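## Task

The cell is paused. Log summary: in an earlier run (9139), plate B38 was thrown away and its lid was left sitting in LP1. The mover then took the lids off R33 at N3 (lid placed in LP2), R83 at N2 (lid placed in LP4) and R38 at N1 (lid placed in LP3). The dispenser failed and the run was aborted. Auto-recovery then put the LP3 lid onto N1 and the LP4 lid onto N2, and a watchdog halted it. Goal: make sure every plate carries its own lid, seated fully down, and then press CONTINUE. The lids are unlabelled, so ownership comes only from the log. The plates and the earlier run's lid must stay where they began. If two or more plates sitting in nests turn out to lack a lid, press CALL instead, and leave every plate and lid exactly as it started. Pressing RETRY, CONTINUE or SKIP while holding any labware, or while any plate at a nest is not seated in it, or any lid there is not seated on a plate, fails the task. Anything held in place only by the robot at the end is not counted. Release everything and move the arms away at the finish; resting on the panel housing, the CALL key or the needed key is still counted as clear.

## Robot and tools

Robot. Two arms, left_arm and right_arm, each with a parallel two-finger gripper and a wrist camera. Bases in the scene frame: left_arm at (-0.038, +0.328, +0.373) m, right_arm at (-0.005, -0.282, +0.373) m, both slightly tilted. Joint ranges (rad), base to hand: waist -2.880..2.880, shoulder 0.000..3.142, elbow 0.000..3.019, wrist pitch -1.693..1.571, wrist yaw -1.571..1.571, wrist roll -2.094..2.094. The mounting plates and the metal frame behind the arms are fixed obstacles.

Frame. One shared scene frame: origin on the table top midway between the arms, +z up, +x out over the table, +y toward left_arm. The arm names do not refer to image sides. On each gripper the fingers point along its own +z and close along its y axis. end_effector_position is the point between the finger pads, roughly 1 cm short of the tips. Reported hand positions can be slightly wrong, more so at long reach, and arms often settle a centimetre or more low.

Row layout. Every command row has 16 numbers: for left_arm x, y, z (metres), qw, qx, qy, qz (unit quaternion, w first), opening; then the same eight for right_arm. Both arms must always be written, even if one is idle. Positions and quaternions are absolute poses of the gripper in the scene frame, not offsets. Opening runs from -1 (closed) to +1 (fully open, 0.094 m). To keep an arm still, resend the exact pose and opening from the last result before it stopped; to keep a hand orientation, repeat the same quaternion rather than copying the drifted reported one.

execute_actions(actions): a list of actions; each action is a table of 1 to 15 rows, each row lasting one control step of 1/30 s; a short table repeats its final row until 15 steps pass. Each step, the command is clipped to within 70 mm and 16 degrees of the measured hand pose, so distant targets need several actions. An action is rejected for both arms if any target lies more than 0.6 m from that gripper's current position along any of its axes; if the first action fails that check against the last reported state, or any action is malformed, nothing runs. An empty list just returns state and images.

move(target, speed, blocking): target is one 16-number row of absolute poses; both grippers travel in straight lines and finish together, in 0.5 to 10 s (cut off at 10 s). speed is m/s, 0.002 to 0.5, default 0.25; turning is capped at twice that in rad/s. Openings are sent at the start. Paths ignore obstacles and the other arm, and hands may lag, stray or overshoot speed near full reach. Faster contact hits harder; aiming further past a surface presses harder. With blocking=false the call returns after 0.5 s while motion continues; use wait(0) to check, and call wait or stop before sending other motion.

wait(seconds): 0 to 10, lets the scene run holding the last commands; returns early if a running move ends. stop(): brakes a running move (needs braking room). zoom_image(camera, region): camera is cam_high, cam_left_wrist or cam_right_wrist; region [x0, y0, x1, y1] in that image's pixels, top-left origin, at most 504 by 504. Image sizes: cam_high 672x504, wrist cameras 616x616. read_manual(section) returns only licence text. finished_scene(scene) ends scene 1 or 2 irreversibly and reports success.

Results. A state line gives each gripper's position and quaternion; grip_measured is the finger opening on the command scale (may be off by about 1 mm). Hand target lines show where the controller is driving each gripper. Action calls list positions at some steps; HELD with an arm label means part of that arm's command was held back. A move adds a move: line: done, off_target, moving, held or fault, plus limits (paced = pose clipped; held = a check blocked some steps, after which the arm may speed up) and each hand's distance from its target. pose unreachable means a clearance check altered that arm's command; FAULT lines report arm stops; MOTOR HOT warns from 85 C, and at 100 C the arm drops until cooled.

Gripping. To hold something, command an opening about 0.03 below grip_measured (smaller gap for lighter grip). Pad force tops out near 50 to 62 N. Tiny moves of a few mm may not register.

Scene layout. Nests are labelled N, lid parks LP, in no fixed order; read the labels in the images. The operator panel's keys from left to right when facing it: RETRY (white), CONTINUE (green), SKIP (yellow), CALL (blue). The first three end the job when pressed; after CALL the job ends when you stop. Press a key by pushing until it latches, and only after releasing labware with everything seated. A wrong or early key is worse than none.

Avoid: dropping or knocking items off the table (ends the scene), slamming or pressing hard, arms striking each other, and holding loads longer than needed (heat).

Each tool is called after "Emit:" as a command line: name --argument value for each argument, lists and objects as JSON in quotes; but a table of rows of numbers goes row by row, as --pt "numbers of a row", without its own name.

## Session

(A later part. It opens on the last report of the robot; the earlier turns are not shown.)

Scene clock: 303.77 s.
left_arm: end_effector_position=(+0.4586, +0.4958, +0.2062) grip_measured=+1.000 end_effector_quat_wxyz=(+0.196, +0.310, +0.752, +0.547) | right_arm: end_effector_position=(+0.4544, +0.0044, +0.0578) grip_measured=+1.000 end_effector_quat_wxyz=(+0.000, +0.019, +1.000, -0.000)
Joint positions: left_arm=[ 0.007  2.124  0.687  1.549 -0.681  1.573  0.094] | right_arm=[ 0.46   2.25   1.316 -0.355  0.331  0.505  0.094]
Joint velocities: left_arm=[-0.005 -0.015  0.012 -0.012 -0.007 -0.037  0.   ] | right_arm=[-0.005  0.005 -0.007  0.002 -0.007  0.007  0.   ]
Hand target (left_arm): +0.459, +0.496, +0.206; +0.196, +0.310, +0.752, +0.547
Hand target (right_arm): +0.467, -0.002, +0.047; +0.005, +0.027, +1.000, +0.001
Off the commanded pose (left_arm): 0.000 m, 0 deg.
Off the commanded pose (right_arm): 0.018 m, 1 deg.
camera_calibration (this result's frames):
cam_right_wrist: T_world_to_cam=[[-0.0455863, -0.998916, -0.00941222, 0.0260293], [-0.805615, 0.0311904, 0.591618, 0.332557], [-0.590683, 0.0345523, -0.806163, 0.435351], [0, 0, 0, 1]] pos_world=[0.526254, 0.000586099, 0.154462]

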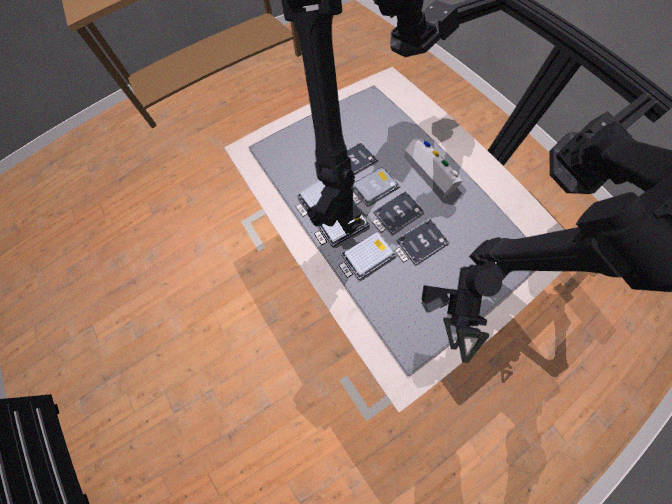

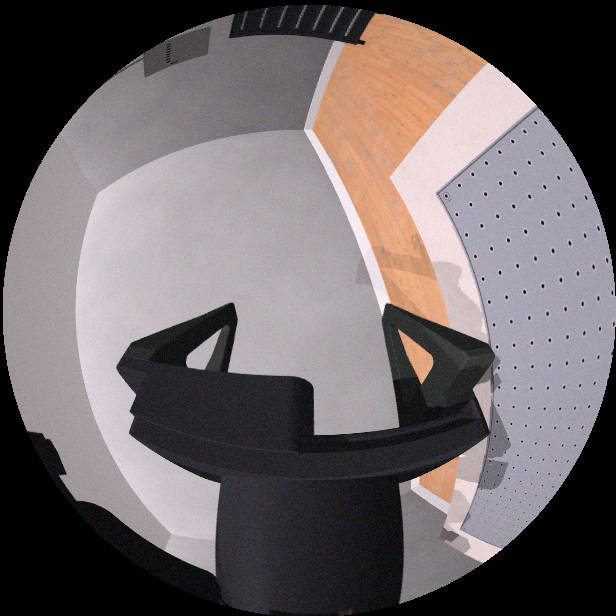

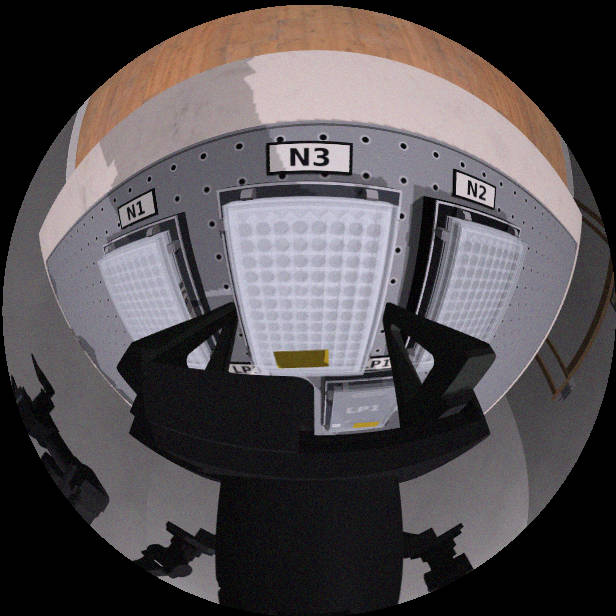

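Emit:
execute_actions --actions '[[[0.4586,0.4958,0.2062,0.196,0.310,0.752,0.547,1,0.4675,-0.002,0.0465,0.005,0.027,1,0.001,0.95],[0.4586,0.4958,0.2062,0.196,0.310,0.752,0.547,1,0.4675,-0.002,0.0465,0.005,0.027,1,0.001,0.92],[0.4586,0.4958,0.2062,0.196,0.310,0.752,0.547,1,0.4675,-0.002,0.0465,0.005,0.027,1,0.001,0.89],[0.4586,0.4958,0.2062,0.196,0.310,0.752,0.547,1,0.4675,-0.002,0.0465,0.005,0.027,1,0.001,0.87],[0.4586,0.4958,0.2062,0.196,0.310,0.752,0.547,1,0.4675,-0.002,0.0465,0.005,0.027,1,0.001,0.85],[0.4586,0.4958,0.2062,0.196,0.310,0.752,0.547,1,0.4675,-0.002,0.0465,0.005,0.027,1,0.001,0.84]]]'

Emit:
zoom_image --camera "cam_right_wrist" --region '[200, 170, 420, 390]'

Scene clock: 316.07 s.
left_arm: end_effector_position=(+0.4586, +0.4958, +0.2062) grip_measured=+1.000 end_effector_quat_wxyz=(+0.196, +0.310, +0.752, +0.547) | right_arm: end_effector_position=(+0.4544, +0.0044, +0.0578) grip_measured=+0.843 end_effector_quat_wxyz=(+0.000, +0.019, +1.000, -0.000)
Joint positions: left_arm=[ 0.007  2.124  0.687  1.549 -0.681  1.573  0.094] | right_arm=[ 0.46   2.25   1.316 -0.355  0.331  0.505  0.087]
Joint velocities: left_arm=[-0.024 -0.015 -0.017 -0.017  0.066  0.037  0.   ] | right_arm=[-0.015  0.005 -0.017 -0.017  0.022 -0.066 -0.001]
Hand target (left_arm): +0.459, +0.496, +0.206; +0.196, +0.310, +0.752, +0.547
Hand target (right_arm): +0.467, -0.002, +0.047; +0.005, +0.027, +1.000, +0.001
Off the commanded pose (left_arm): 0.000 m, 0 deg.
Off the commanded pose (right_arm): 0.018 m, 1 deg.
Step readings (end_effector_position):
0: left_arm (+0.4586, +0.4958, +0.2062) | right_arm (+0.4544, +0.0044, +0.0578)
1: left_arm (+0.4586, +0.4958, +0.2062) | right_arm (+0.4544, +0.0044, +0.0578)
2: left_arm (+0.4586, +0.4958, +0.2062) | right_arm (+0.4544, +0.0044, +0.0578)
4: left_arm (+0.4586, +0.4958, +0.2062) | right_arm (+0.4544, +0.0044, +0.0578)
8: left_arm (+0.4586, +0.4958, +0.2062) | right_arm (+0.4544, +0.0044, +0.0578)
15: end_effector_position above
camera_calibration (this result's frames):
cam_right_wrist: T_world_to_cam=[[-0.0455863, -0.998916, -0.00941222, 0.0260293], [-0.805615, 0.0311904, 0.591618, 0.332557], [-0.590683, 0.0345523, -0.806163, 0.435351], [0, 0, 0, 1]] pos_world=[0.526254, 0.000586099, 0.154462]

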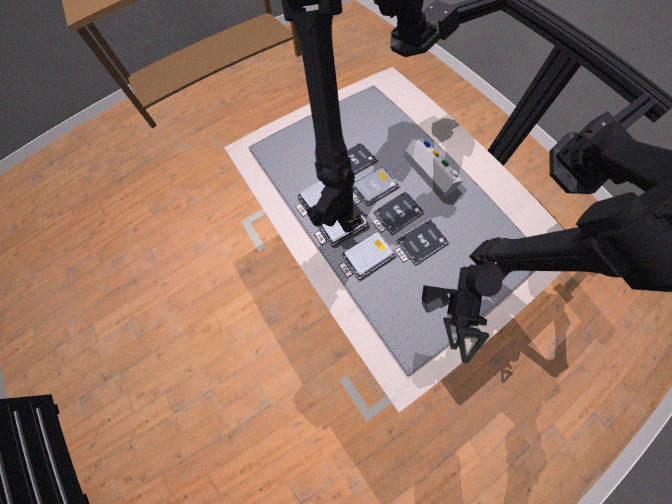

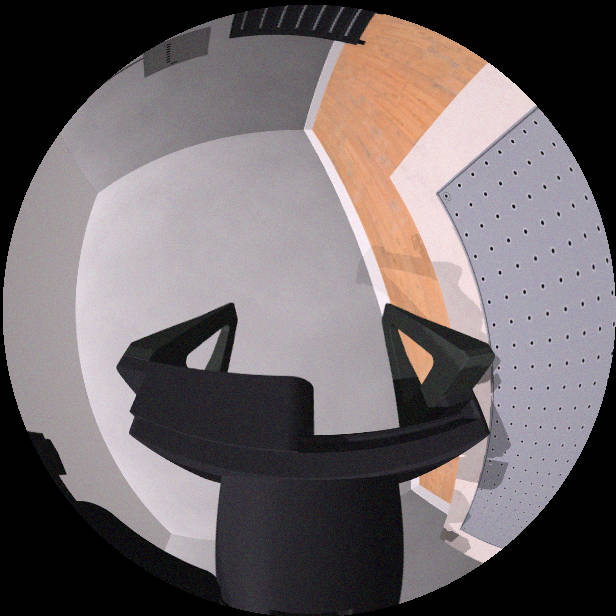

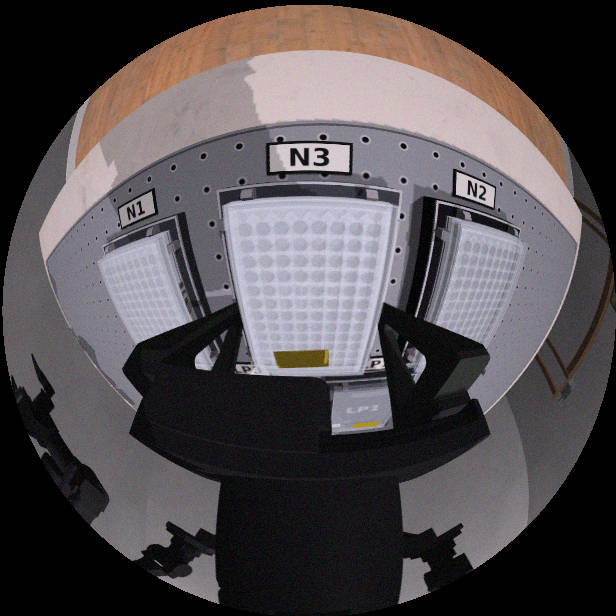

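Region (200, 170, 420, 390) of cam_right_wrist's 616x616 image, scaled by 2.291, with more detail than that image has.

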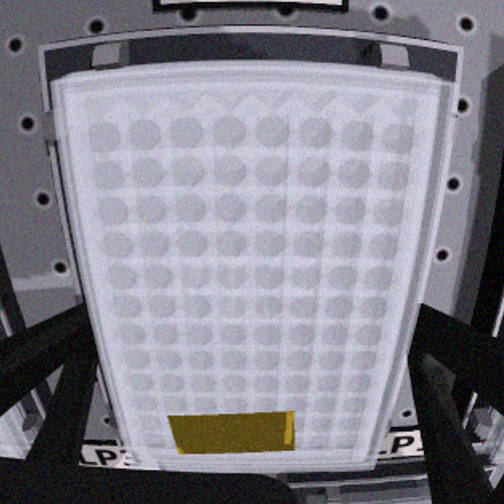

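Emit:
execute_actions --actions '[[[0.4586,0.4958,0.2062,0.196,0.310,0.752,0.547,1,0.4675,-0.002,0.0465,0.005,0.027,1,0.001,0.83],[0.4586,0.4958,0.2062,0.196,0.310,0.752,0.547,1,0.4675,-0.002,0.0465,0.005,0.027,1,0.001,0.82],[0.4586,0.4958,0.2062,0.196,0.310,0.752,0.547,1,0.4675,-0.002,0.0465,0.005,0.027,1,0.001,0.81]]]'

Emit:
zoom_image --camera "cam_right_wrist" --region '[200, 170, 420, 390]'

Scene clock: 319.53 s.
left_arm: end_effector_position=(+0.4586, +0.4958, +0.2062) grip_measured=+1.000 end_effector_quat_wxyz=(+0.196, +0.310, +0.752, +0.547) | right_arm: end_effector_position=(+0.4544, +0.0044, +0.0578) grip_measured=+0.819 end_effector_quat_wxyz=(+0.000, +0.019, +1.000, -0.000)
Joint positions: left_arm=[ 0.007  2.124  0.687  1.549 -0.681  1.573  0.094] | right_arm=[ 0.46   2.25   1.316 -0.355  0.331  0.505  0.085]
Joint velocities: left_arm=[-0.015 -0.015  0.017  0.002  0.081 -0.037  0.   ] | right_arm=[-0.005 -0.005 -0.007  0.007  0.007 -0.051 -0.001]
Hand target (left_arm): +0.459, +0.496, +0.206; +0.196, +0.310, +0.752, +0.547
Hand target (right_arm): +0.467, -0.002, +0.047; +0.005, +0.027, +1.000, +0.001
Off the commanded pose (left_arm): 0.000 m, 0 deg.
Off the commanded pose (right_arm): 0.018 m, 1 deg.
Step readings (end_effector_position):
0: left_arm (+0.4586, +0.4958, +0.2062) | right_arm (+0.4544, +0.0044, +0.0578)
1: left_arm (+0.4586, +0.4958, +0.2062) | right_arm (+0.4544, +0.0044, +0.0578)
2: left_arm (+0.4586, +0.4958, +0.2062) | right_arm (+0.4544, +0.0044, +0.0578)
4: left_arm (+0.4586, +0.4958, +0.2062) | right_arm (+0.4544, +0.0044, +0.0578)
8: left_arm (+0.4586, +0.4958, +0.2062) | right_arm (+0.4544, +0.0044, +0.0578)
15: end_effector_position above
camera_calibration (this result's frames):
cam_right_wrist: T_world_to_cam=[[-0.0455863, -0.998916, -0.00941222, 0.0260293], [-0.805615, 0.0311904, 0.591618, 0.332557], [-0.590683, 0.0345523, -0.806163, 0.435351], [0, 0, 0, 1]] pos_world=[0.526254, 0.000586099, 0.154462]

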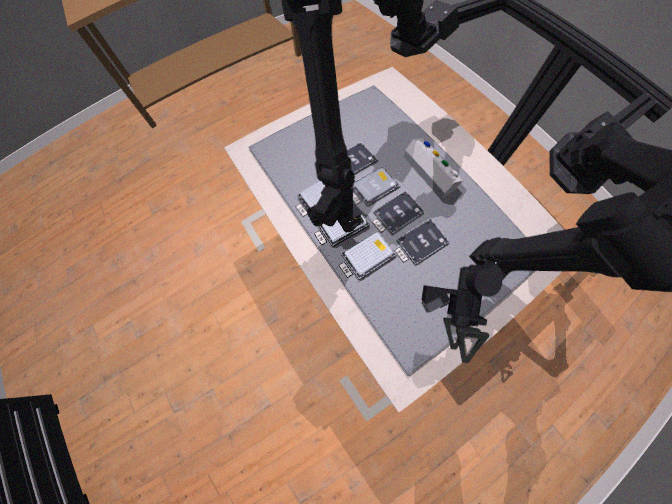

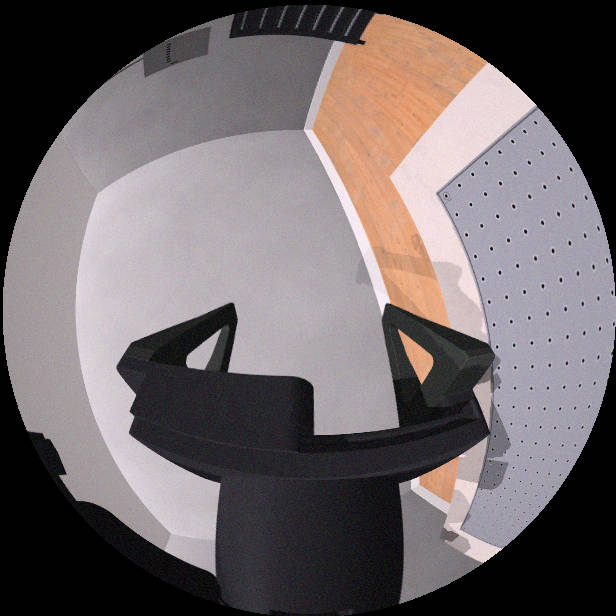

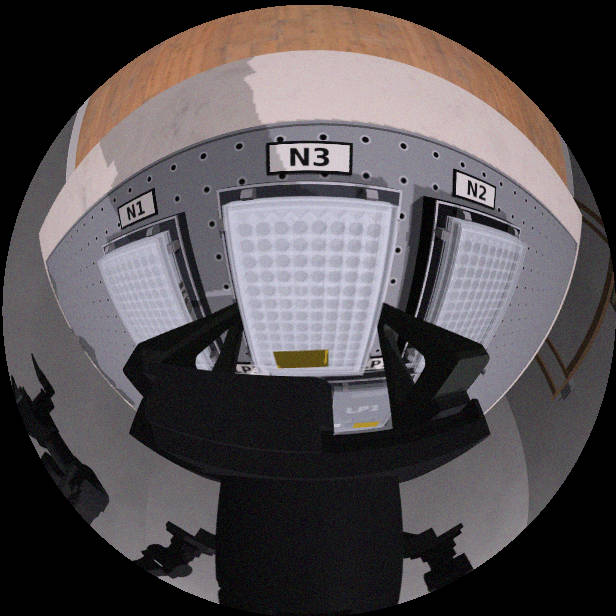

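Region (200, 170, 420, 390) of cam_right_wrist's 616x616 image, scaled by 2.291, with more detail than that image has.

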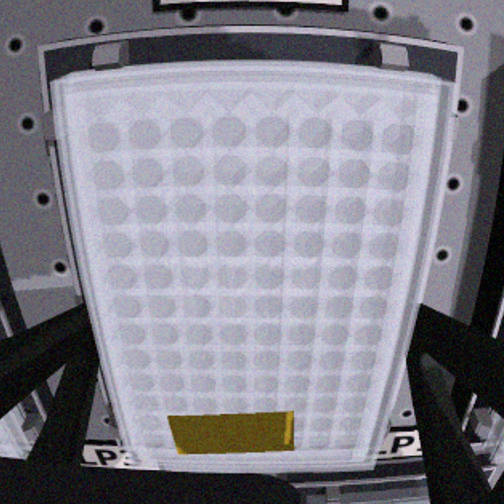

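Emit:
zoom_image --camera "cam_right_wrist" --region '[210, 175, 410, 255]'

Emit:
zoom_image --camera "cam_right_wrist" --region '[230, 310, 400, 385]'

Region (210, 175, 410, 255) of cam_right_wrist's 616x616 image, scaled by 2.520, with more detail than that image has; it fills the top 202 rows of this view, and the rest is white.

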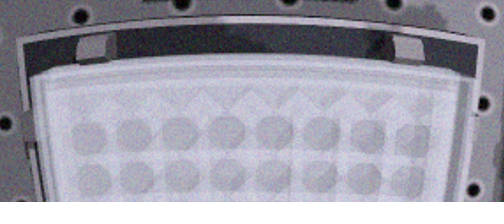

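Region (230, 310, 400, 385) of cam_right_wrist's 616x616 image, scaled by 2.965, with more detail than that image has; it fills the top 222 rows of this view, and the rest is white.

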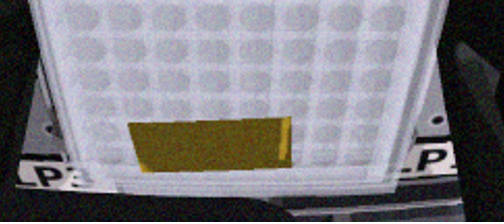

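Emit:
execute_actions --actions '[[[0.4586,0.4958,0.2062,0.196,0.310,0.752,0.547,1,0.4675,-0.002,0.0465,0.005,0.027,1,0.001,0.79]],[[0.4586,0.4958,0.2062,0.196,0.310,0.752,0.547,1,0.4675,-0.002,0.0465,0.005,0.027,1,0.001,0.9]]]'

Emit:
zoom_image --camera "cam_right_wrist" --region '[200, 170, 420, 390]'

Scene clock: 334.50 s.
left_arm: end_effector_position=(+0.4586, +0.4958, +0.2062) grip_measured=+1.000 end_effector_quat_wxyz=(+0.196, +0.310, +0.752, +0.547) | right_arm: end_effector_position=(+0.4544, +0.0044, +0.0578) grip_measured=+0.897 end_effector_quat_wxyz=(+0.000, +0.019, +1.000, -0.000)
Joint positions: left_arm=[ 0.007  2.124  0.687  1.549 -0.681  1.573  0.094] | right_arm=[ 0.46   2.25   1.316 -0.355  0.331  0.505  0.089]
Joint velocities: left_arm=[ 0.005  0.005 -0.022 -0.002 -0.037  0.007  0.   ] | right_arm=[-0.005 -0.005 -0.012  0.012 -0.007 -0.051  0.001]
Hand target (left_arm): +0.459, +0.496, +0.206; +0.196, +0.310, +0.752, +0.547
Hand target (right_arm): +0.467, -0.002, +0.047; +0.005, +0.027, +1.000, +0.001
Off the commanded pose (left_arm): 0.000 m, 0 deg.
Off the commanded pose (right_arm): 0.018 m, 1 deg.
Step readings (end_effector_position; steps 1 to 15: 1st action; 16 to 30: 2nd action):
0: left_arm (+0.4586, +0.4958, +0.2062) | right_arm (+0.4544, +0.0044, +0.0578)
1: left_arm (+0.4586, +0.4958, +0.2062) | right_arm (+0.4544, +0.0044, +0.0578)
2: left_arm (+0.4586, +0.4958, +0.2062) | right_arm (+0.4544, +0.0044, +0.0578)
4: left_arm (+0.4586, +0.4958, +0.2062) | right_arm (+0.4544, +0.0044, +0.0578)
8: left_arm (+0.4586, +0.4958, +0.2062) | right_arm (+0.4544, +0.0044, +0.0578)
15: left_arm (+0.4586, +0.4958, +0.2062) | right_arm (+0.4544, +0.0044, +0.0578)
16: left_arm (+0.4586, +0.4958, +0.2062) | right_arm (+0.4544, +0.0044, +0.0578)
17: left_arm (+0.4586, +0.4958, +0.2062) | right_arm (+0.4544, +0.0044, +0.0578)
19: left_arm (+0.4586, +0.4958, +0.2062) | right_arm (+0.4544, +0.0044, +0.0578)
23: left_arm (+0.4586, +0.4958, +0.2062) | right_arm (+0.4544, +0.0044, +0.0578)
30: end_effector_position above
camera_calibration (this result's frames):
cam_right_wrist: T_world_to_cam=[[-0.0455863, -0.998916, -0.00941222, 0.0260293], [-0.805615, 0.0311904, 0.591618, 0.332557], [-0.590683, 0.0345523, -0.806163, 0.435351], [0, 0, 0, 1]] pos_world=[0.526254, 0.000586099, 0.154462]

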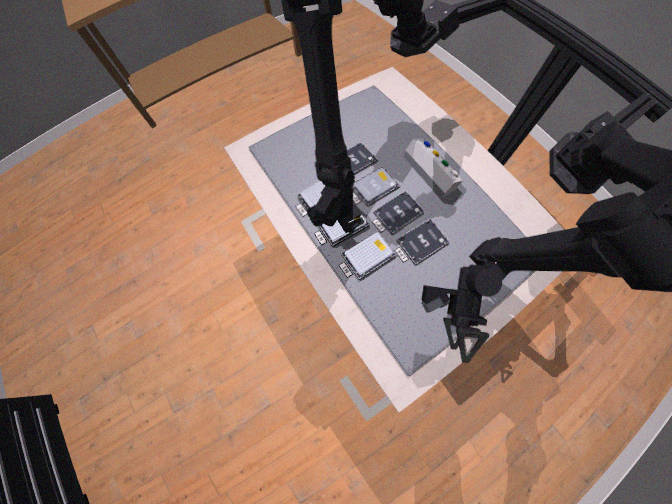

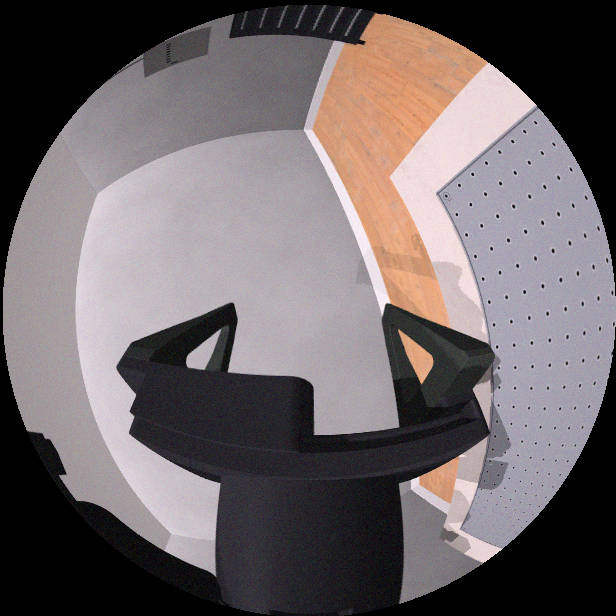

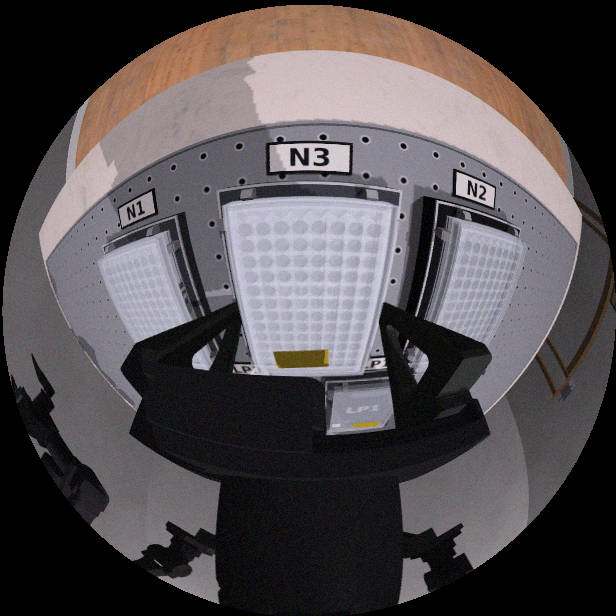

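Region (200, 170, 420, 390) of cam_right_wrist's 616x616 image, scaled by 2.291, with more detail than that image has.

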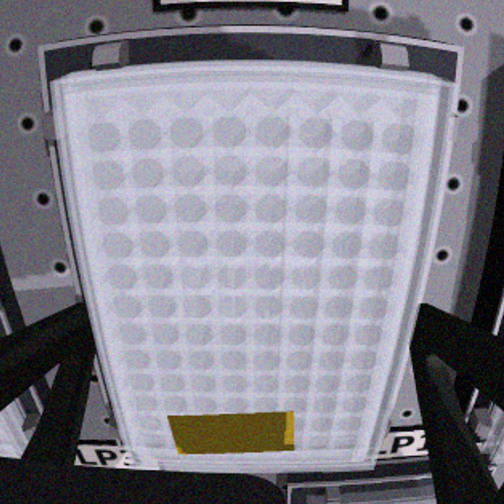

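Emit:
execute_actions --actions '[[[0.4586,0.4958,0.2062,0.196,0.310,0.752,0.547,1,0.4700,-0.0008,0.0470,0.005,0.027,1,0.001,1]],[[0.4586,0.4958,0.2062,0.196,0.310,0.752,0.547,1,0.4720,0.0001,0.0474,0.005,0.027,1,0.001,1]]]'

Scene clock: 348.93 s.
left_arm: end_effector_position=(+0.4586, +0.4958, +0.2062) grip_measured=+1.000 end_effector_quat_wxyz=(+0.196, +0.310, +0.752, +0.547) | right_arm: end_effector_position=(+0.4641, +0.0085, +0.0599) grip_measured=+1.000 end_effector_quat_wxyz=(+0.007, +0.022, +1.000, +0.004)
Joint positions: left_arm=[ 0.007  2.124  0.687  1.549 -0.681  1.573  0.094] | right_arm=[ 0.46   2.251  1.335 -0.355  0.331  0.505  0.094]
Joint velocities: left_arm=[-0.015  0.005  0.017  0.012  0.051 -0.022  0.   ] | right_arm=[ 0.005 -0.005 -0.012 -0.017  0.037  0.051  0.   ]
Hand target (left_arm): +0.459, +0.496, +0.206; +0.196, +0.310, +0.752, +0.547
Hand target (right_arm): +0.472, +0.000, +0.048; +0.005, +0.027, +1.000, +0.001
Off the commanded pose (left_arm): 0.000 m, 0 deg.
Off the commanded pose (right_arm): 0.017 m, 1 deg.
Step readings (end_effector_position; steps 1 to 15: 1st action; 16 to 30: 2nd action):
0: left_arm (+0.4586, +0.4958, +0.2062) | right_arm (+0.4544, +0.0044, +0.0578)
1: left_arm (+0.4586, +0.4958, +0.2062) | right_arm (+0.4548, +0.0046, +0.0579)
2: left_arm (+0.4586, +0.4958, +0.2062) | right_arm (+0.4555, +0.0049, +0.0580)
4: left_arm (+0.4586, +0.4958, +0.2062) | right_arm (+0.4576, +0.0058, +0.0583)
8: left_arm (+0.4586, +0.4958, +0.2062) | right_arm (+0.4614, +0.0074, +0.0592)
15: left_arm (+0.4586, +0.4958, +0.2062) | right_arm (+0.4616, +0.0075, +0.0593)
16: left_arm (+0.4586, +0.4958, +0.2062) | right_arm (+0.4616, +0.0075, +0.0593)
17: left_arm (+0.4586, +0.4958, +0.2062) | right_arm (+0.4616, +0.0075, +0.0593)
19: left_arm (+0.4586, +0.4958, +0.2062) | right_arm (+0.4618, +0.0076, +0.0593)
23: left_arm (+0.4586, +0.4958, +0.2062) | right_arm (+0.4635, +0.0083, +0.0597)
30: end_effector_position above
camera_calibration (this result's frames):
cam_right_wrist: T_world_to_cam=[[-0.0510753, -0.99854, -0.0175953, 0.0336436], [-0.814116, 0.0314245, 0.579851, 0.343704], [-0.578451, 0.0439407, -0.814533, 0.437338], [0, 0, 0, 1]] pos_world=[0.534512, 0.00357681, 0.157521]

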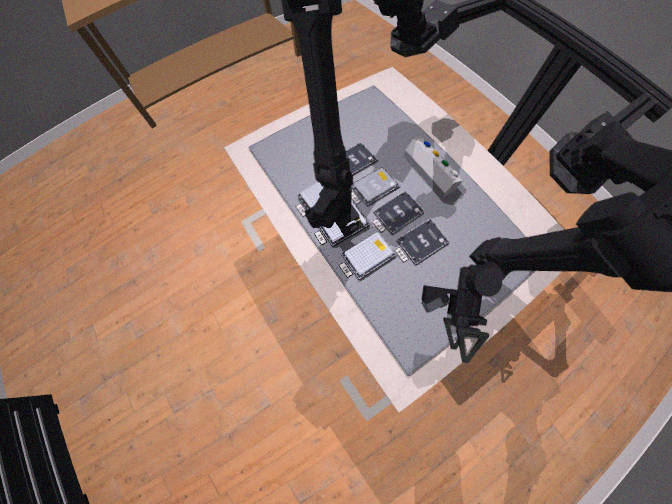

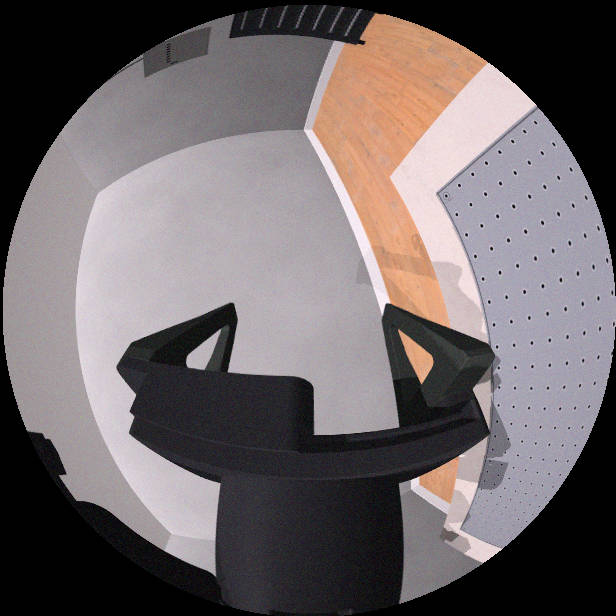

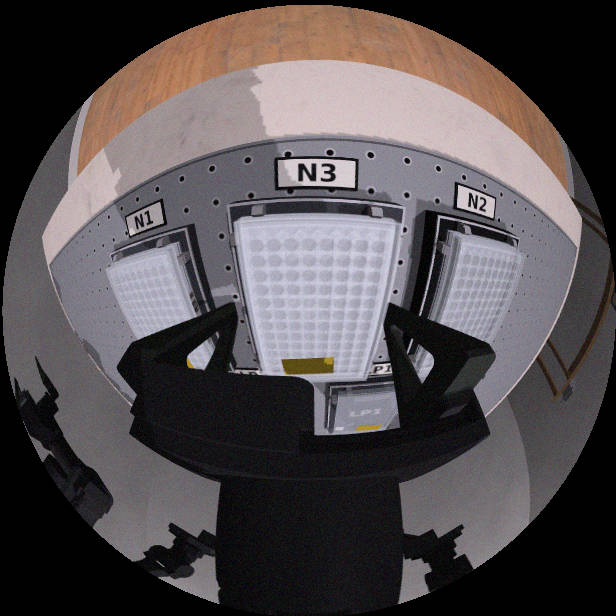

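Emit:
zoom_image --camera "cam_right_wrist" --region '[210, 180, 420, 390]'

Region (210, 180, 420, 390) of cam_right_wrist's 616x616 image, scaled by 2.400, with more detail than that image has.

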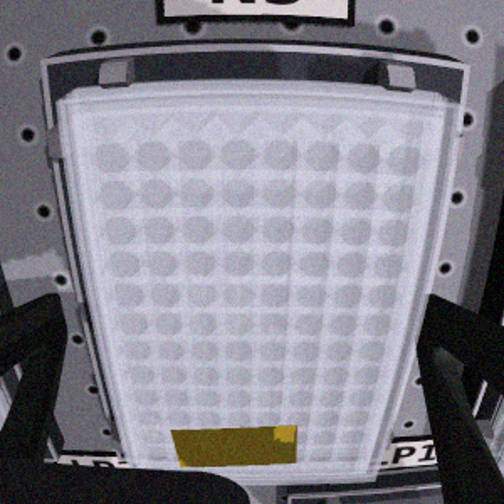

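Push about 0.7 mm by closing slightly.

Emit:
execute_actions --actions '[[[0.4586,0.4958,0.2062,0.196,0.310,0.752,0.547,1,0.4720,0.0001,0.0474,0.005,0.027,1,0.001,0.96]]]'

Emit:
zoom_image --camera "cam_right_wrist" --region '[210, 180, 420, 390]'

Scene clock: 354.83 s.
left_arm: end_effector_position=(+0.4586, +0.4958, +0.2062) grip_measured=+1.000 end_effector_quat_wxyz=(+0.196, +0.310, +0.752, +0.547) | right_arm: end_effector_position=(+0.4641, +0.0085, +0.0599) grip_measured=+0.963 end_effector_quat_wxyz=(+0.007, +0.022, +1.000, +0.004)
Joint positions: left_arm=[ 0.007  2.124  0.687  1.549 -0.681  1.573  0.094] | right_arm=[ 0.46   2.251  1.335 -0.355  0.331  0.505  0.092]
Joint velocities: left_arm=[ 0.005 -0.005  0.002 -0.012 -0.022  0.007  0.   ] | right_arm=[-0.015 -0.005  0.007 -0.007 -0.11  -0.066 -0.   ]
Hand target (left_arm): +0.459, +0.496, +0.206; +0.196, +0.310, +0.752, +0.547
Hand target (right_arm): +0.472, -0.000, +0.048; +0.005, +0.027, +1.000, +0.001
Off the commanded pose (left_arm): 0.000 m, 0 deg.
Off the commanded pose (right_arm): 0.017 m, 1 deg.
Step readings (end_effector_position):
0: left_arm (+0.4586, +0.4958, +0.2062) | right_arm (+0.4641, +0.0085, +0.0599)
1: left_arm (+0.4586, +0.4958, +0.2062) | right_arm (+0.4641, +0.0085, +0.0599)
2: left_arm (+0.4586, +0.4958, +0.2062) | right_arm (+0.4641, +0.0085, +0.0599)
4: left_arm (+0.4586, +0.4958, +0.2062) | right_arm (+0.4641, +0.0085, +0.0599)
8: left_arm (+0.4586, +0.4958, +0.2062) | right_arm (+0.4641, +0.0085, +0.0599)
15: end_effector_position above
camera_calibration (this result's frames):
cam_right_wrist: T_world_to_cam=[[-0.0510753, -0.99854, -0.0175953, 0.0336436], [-0.814116, 0.0314245, 0.579851, 0.343704], [-0.578451, 0.0439407, -0.814533, 0.437338], [0, 0, 0, 1]] pos_world=[0.534512, 0.00357681, 0.157521]

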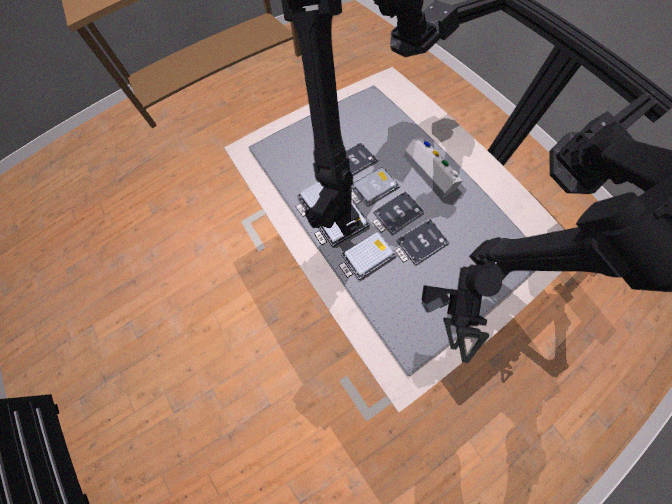

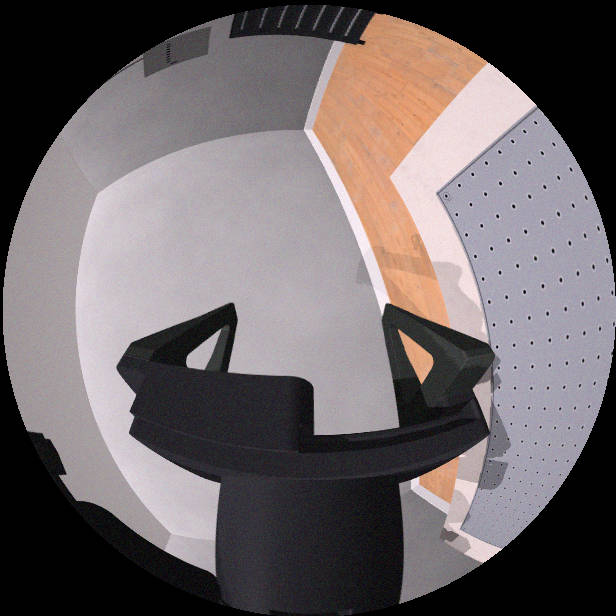

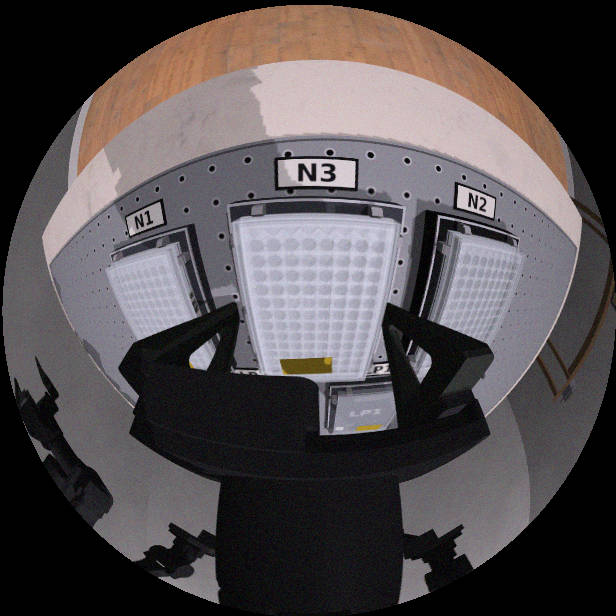

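Region (210, 180, 420, 390) of cam_right_wrist's 616x616 image, scaled by 2.400, with more detail than that image has.

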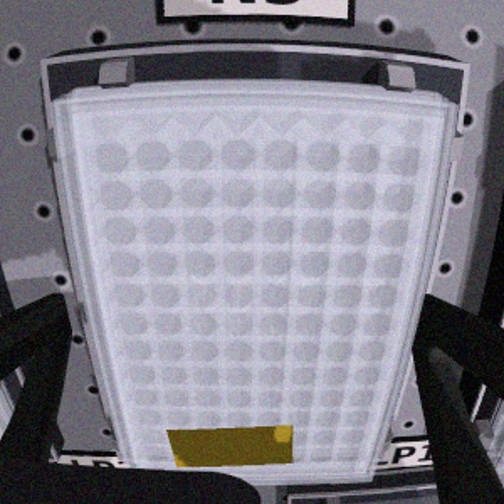

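Emit:
execute_actions --actions '[[[0.4586,0.4958,0.2062,0.196,0.310,0.752,0.547,1,0.4720,0.0001,0.0474,0.005,0.027,1,0.001,1]]]'

Emit:
zoom_image --camera "cam_right_wrist" --region '[220, 190, 320, 290]'

Emit:
zoom_image --camera "cam_right_wrist" --region '[315, 190, 415, 290]'

Scene clock: 360.13 s.
left_arm: end_effector_position=(+0.4586, +0.4958, +0.2062) grip_measured=+1.000 end_effector_quat_wxyz=(+0.196, +0.310, +0.752, +0.547) | right_arm: end_effector_position=(+0.4641, +0.0085, +0.0599) grip_measured=+1.000 end_effector_quat_wxyz=(+0.007, +0.022, +1.000, +0.004)
Joint positions: left_arm=[ 0.007  2.124  0.687  1.549 -0.681  1.573  0.094] | right_arm=[ 0.46   2.251  1.335 -0.355  0.331  0.505  0.094]
Joint velocities: left_arm=[-0.015 -0.015 -0.002 -0.012 -0.051 -0.037  0.   ] | right_arm=[ 0.005  0.005  0.002  0.007  0.022 -0.007  0.   ]
Hand target (left_arm): +0.459, +0.496, +0.206; +0.196, +0.310, +0.752, +0.547
Hand target (right_arm): +0.472, -0.000, +0.048; +0.005, +0.027, +1.000, +0.001
Off the commanded pose (left_arm): 0.000 m, 0 deg.
Off the commanded pose (right_arm): 0.017 m, 1 deg.
Step readings (end_effector_position):
0: left_arm (+0.4586, +0.4958, +0.2062) | right_arm (+0.4641, +0.0085, +0.0599)
1: left_arm (+0.4586, +0.4958, +0.2062) | right_arm (+0.4641, +0.0085, +0.0599)
2: left_arm (+0.4586, +0.4958, +0.2062) | right_arm (+0.4641, +0.0085, +0.0599)
4: left_arm (+0.4586, +0.4958, +0.2062) | right_arm (+0.4641, +0.0085, +0.0599)
8: left_arm (+0.4586, +0.4958, +0.2062) | right_arm (+0.4641, +0.0085, +0.0599)
15: end_effector_position above
camera_calibration (this result's frames):
cam_right_wrist: T_world_to_cam=[[-0.0510753, -0.99854, -0.0175953, 0.0336436], [-0.814116, 0.0314245, 0.579851, 0.343704], [-0.578451, 0.0439407, -0.814533, 0.437338], [0, 0, 0, 1]] pos_world=[0.534512, 0.00357681, 0.157521]

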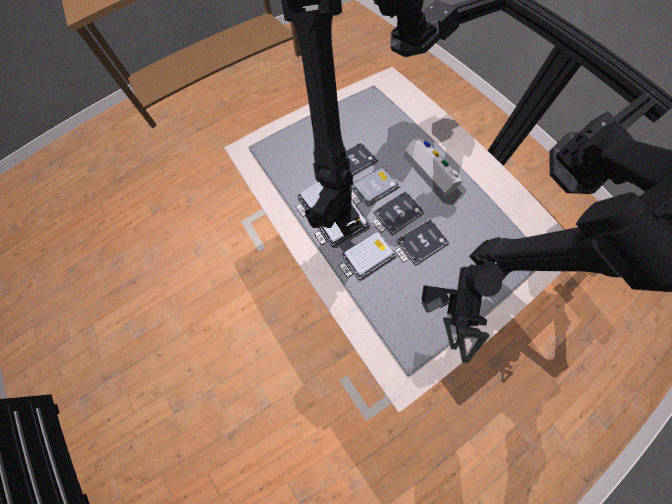

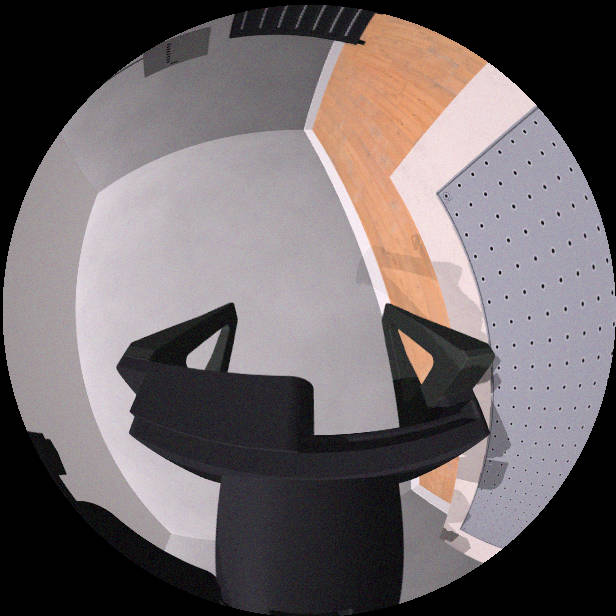

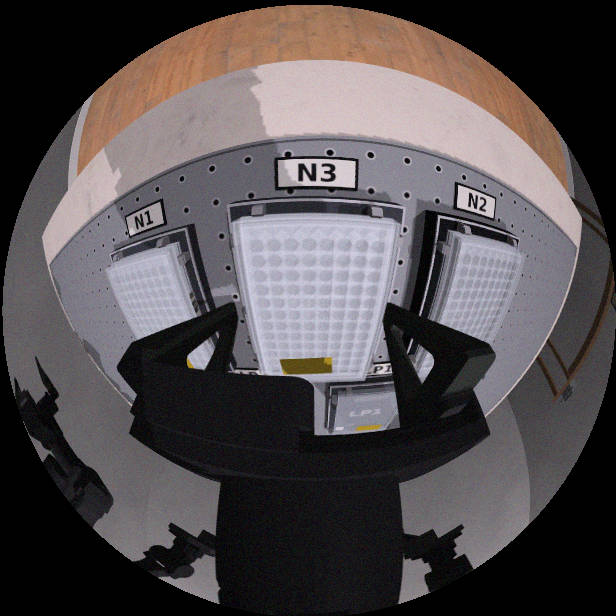

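Region (220, 190, 320, 290) of cam_right_wrist's 616x616 image, scaled by 5.040, with more detail than that image has.

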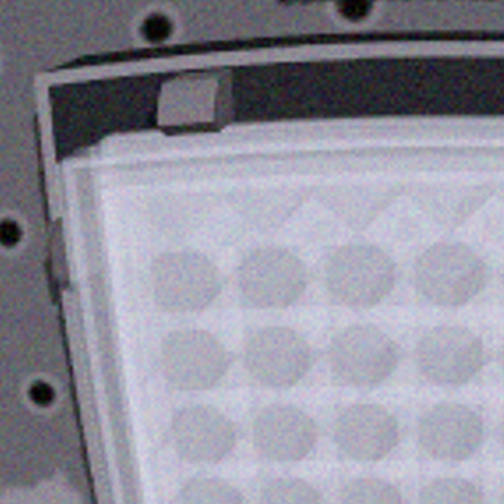

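Region (315, 190, 415, 290) of cam_right_wrist's 616x616 image, scaled by 5.040, with more detail than that image has.

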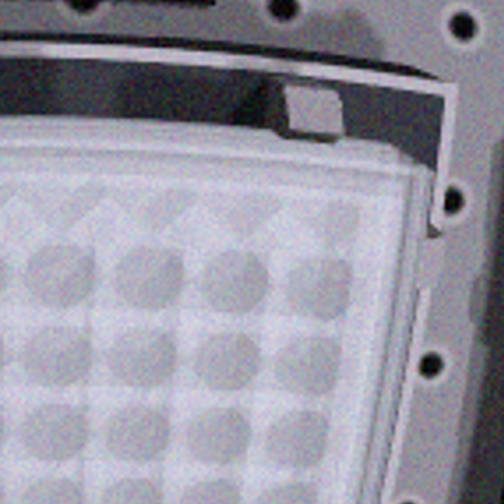

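Emit:
move --target '[0.4586,0.4958,0.2062,0.196,0.310,0.752,0.547,1,0.464,0.005,0.10,0.0,0.02,1,0.0,1]' --speed 0.15

Emit:
move --target '[0.4586,0.4958,0.2062,0.196,0.310,0.752,0.547,1,0.375,0.006,0.085,0.0,0.02,1,0.0,1]' --speed 0.25

Scene clock: 370.37 s.
left_arm: end_effector_position=(+0.4586, +0.4958, +0.2062) grip_measured=+1.000 end_effector_quat_wxyz=(+0.196, +0.310, +0.752, +0.547) | right_arm: end_effector_position=(+0.4734, -0.0013, +0.0973) grip_measured=+1.000 end_effector_quat_wxyz=(+0.005, +0.024, +1.000, +0.002)
Joint positions: left_arm=[ 0.007  2.124  0.687  1.549 -0.681  1.573  0.094] | right_arm=[ 0.46   2.161  1.304 -0.42   0.332  0.512  0.094]
Joint velocities: left_arm=[-0.005 -0.005 -0.017  0.012  0.022 -0.022  0.   ] | right_arm=[-0.005 -0.005 -0.007 -0.002 -0.022 -0.007  0.   ]
Hand target (left_arm): +0.459, +0.496, +0.206; +0.196, +0.310, +0.752, +0.547
Hand target (right_arm): +0.464, +0.005, +0.100; +0.000, +0.020, +1.000, +0.000
Off the commanded pose (left_arm): 0.000 m, 0 deg.
Off the commanded pose (right_arm): 0.012 m, 1 deg.
move: off_target (right_arm)
camera_calibration (this result's frames):
cam_right_wrist: T_world_to_cam=[[-0.0566587, -0.998288, -0.0145095, 0.0272864], [-0.811477, 0.03758, 0.583175, 0.32831], [-0.581631, 0.0448161, -0.812217, 0.474866], [0, 0, 0, 1]] pos_world=[0.544159, -0.00637985, 0.194628]

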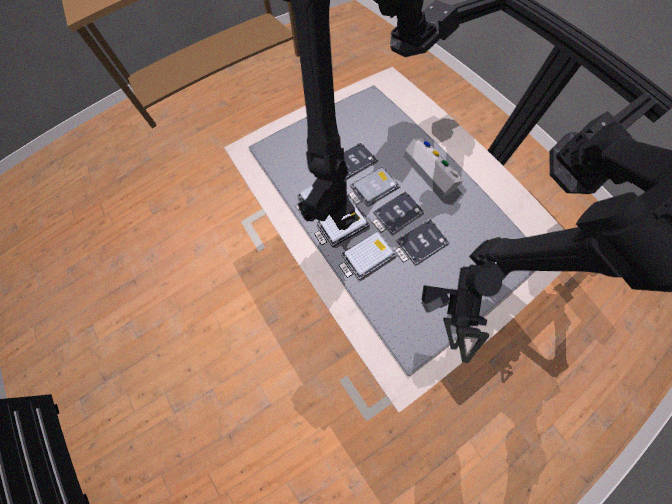

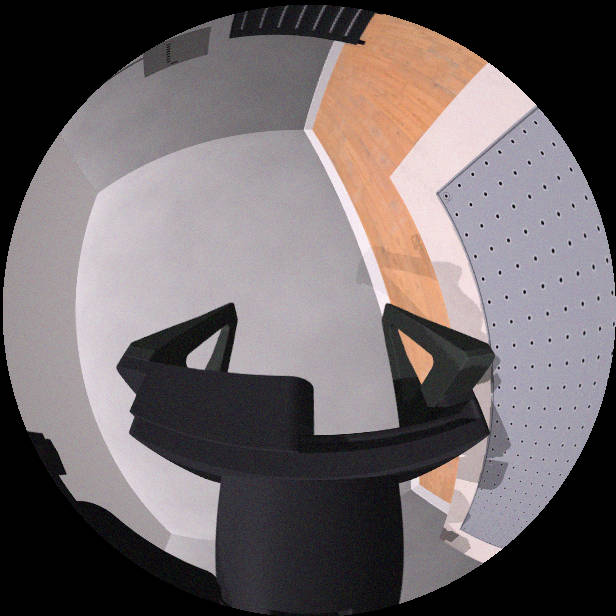

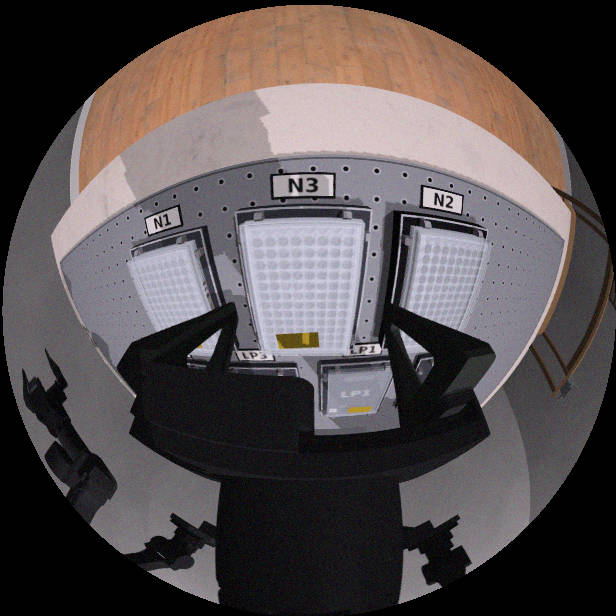

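Scene clock: 371.23 s.
left_arm: end_effector_position=(+0.4586, +0.4958, +0.2062) grip_measured=+1.000 end_effector_quat_wxyz=(+0.196, +0.310, +0.752, +0.547) | right_arm: end_effector_position=(+0.3752, +0.0020, +0.0878) grip_measured=+1.000 end_effector_quat_wxyz=(-0.003, +0.014, +1.000, +0.000)
Joint positions: left_arm=[ 0.007  2.124  0.687  1.549 -0.681  1.573  0.094] | right_arm=[ 0.543  2.156  1.086 -0.253  0.349  0.583  0.094]
Joint velocities: left_arm=[-0.005  0.005 -0.022  0.022 -0.037 -0.051  0.   ] | right_arm=[-0.015 -0.015  0.002 -0.002 -0.037  0.007  0.   ]
Hand target (left_arm): +0.459, +0.496, +0.206; +0.196, +0.310, +0.752, +0.547
Hand target (right_arm): +0.375, +0.005, +0.085; +0.000, +0.020, +1.000, +0.001
Off the commanded pose (left_arm): 0.000 m, 0 deg.
Off the commanded pose (right_arm): 0.005 m, 1 deg.
move: done
camera_calibration (this result's frames):
cam_right_wrist: T_world_to_cam=[[-0.0358908, -0.999308, -0.0097334, 0.0166862], [-0.801721, 0.022977, 0.597256, 0.2492], [-0.596619, 0.0292395, -0.801991, 0.414693], [0, 0, 0, 1]] pos_world=[0.447802, -0.00117663, 0.183907]

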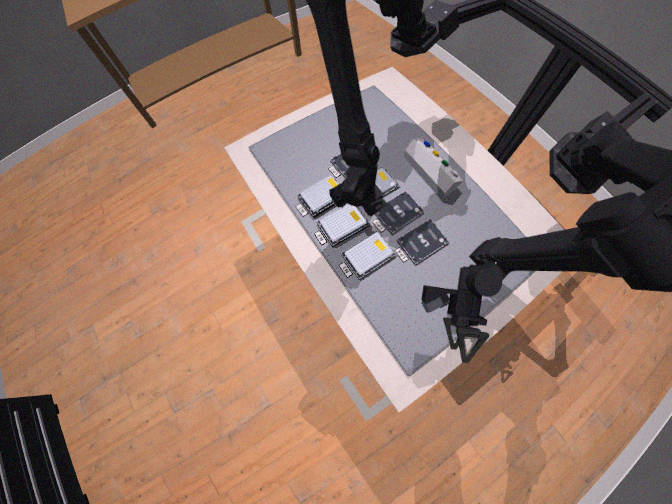

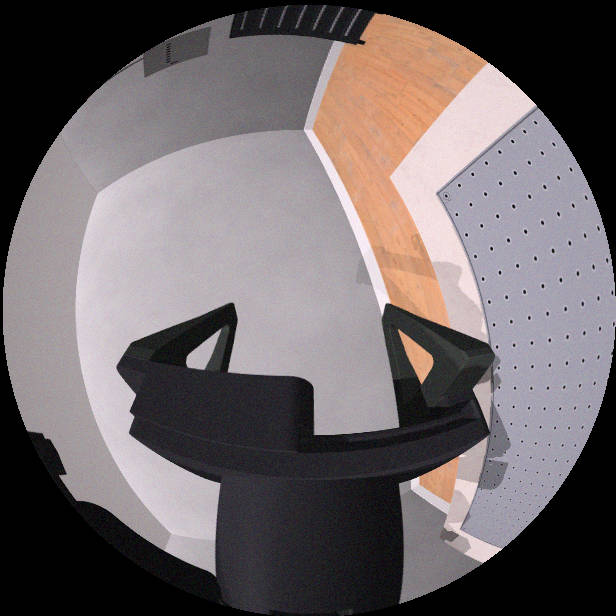

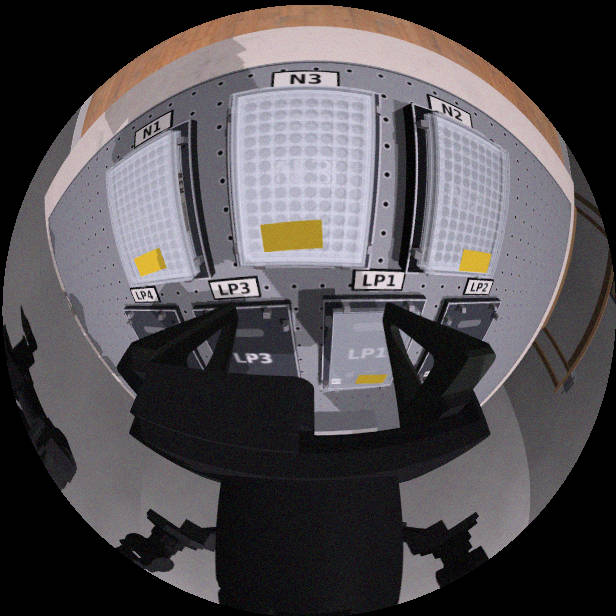

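Emit:
zoom_image --camera "cam_right_wrist" --region '[205, 75, 405, 275]'

Emit:
zoom_image --camera "cam_high" --region '[290, 170, 410, 280]'

Region (205, 75, 405, 275) of cam_right_wrist's 616x616 image, scaled by 2.520, with more detail than that image has.

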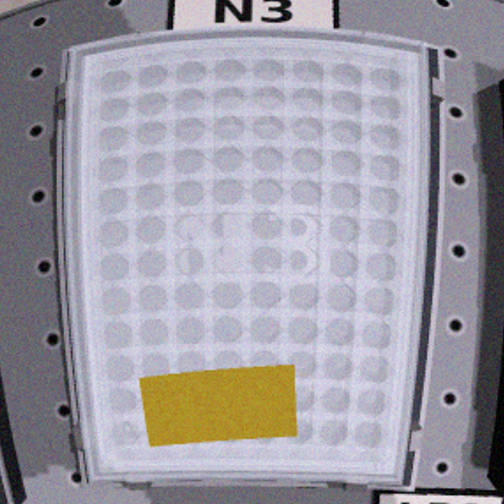

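Region (290, 170, 410, 280) of cam_high's 672x504 image, scaled by 4.200, with more detail than that image has; it fills the top 462 rows of this view, and the rest is white.

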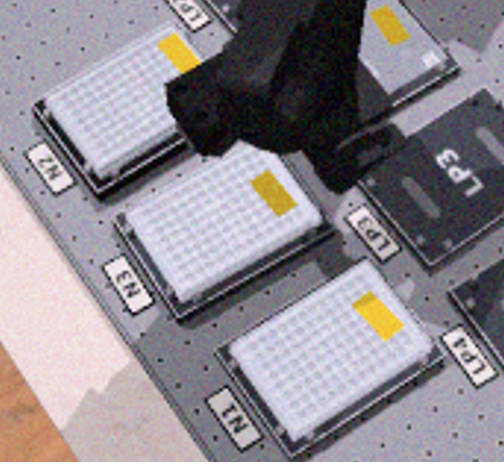

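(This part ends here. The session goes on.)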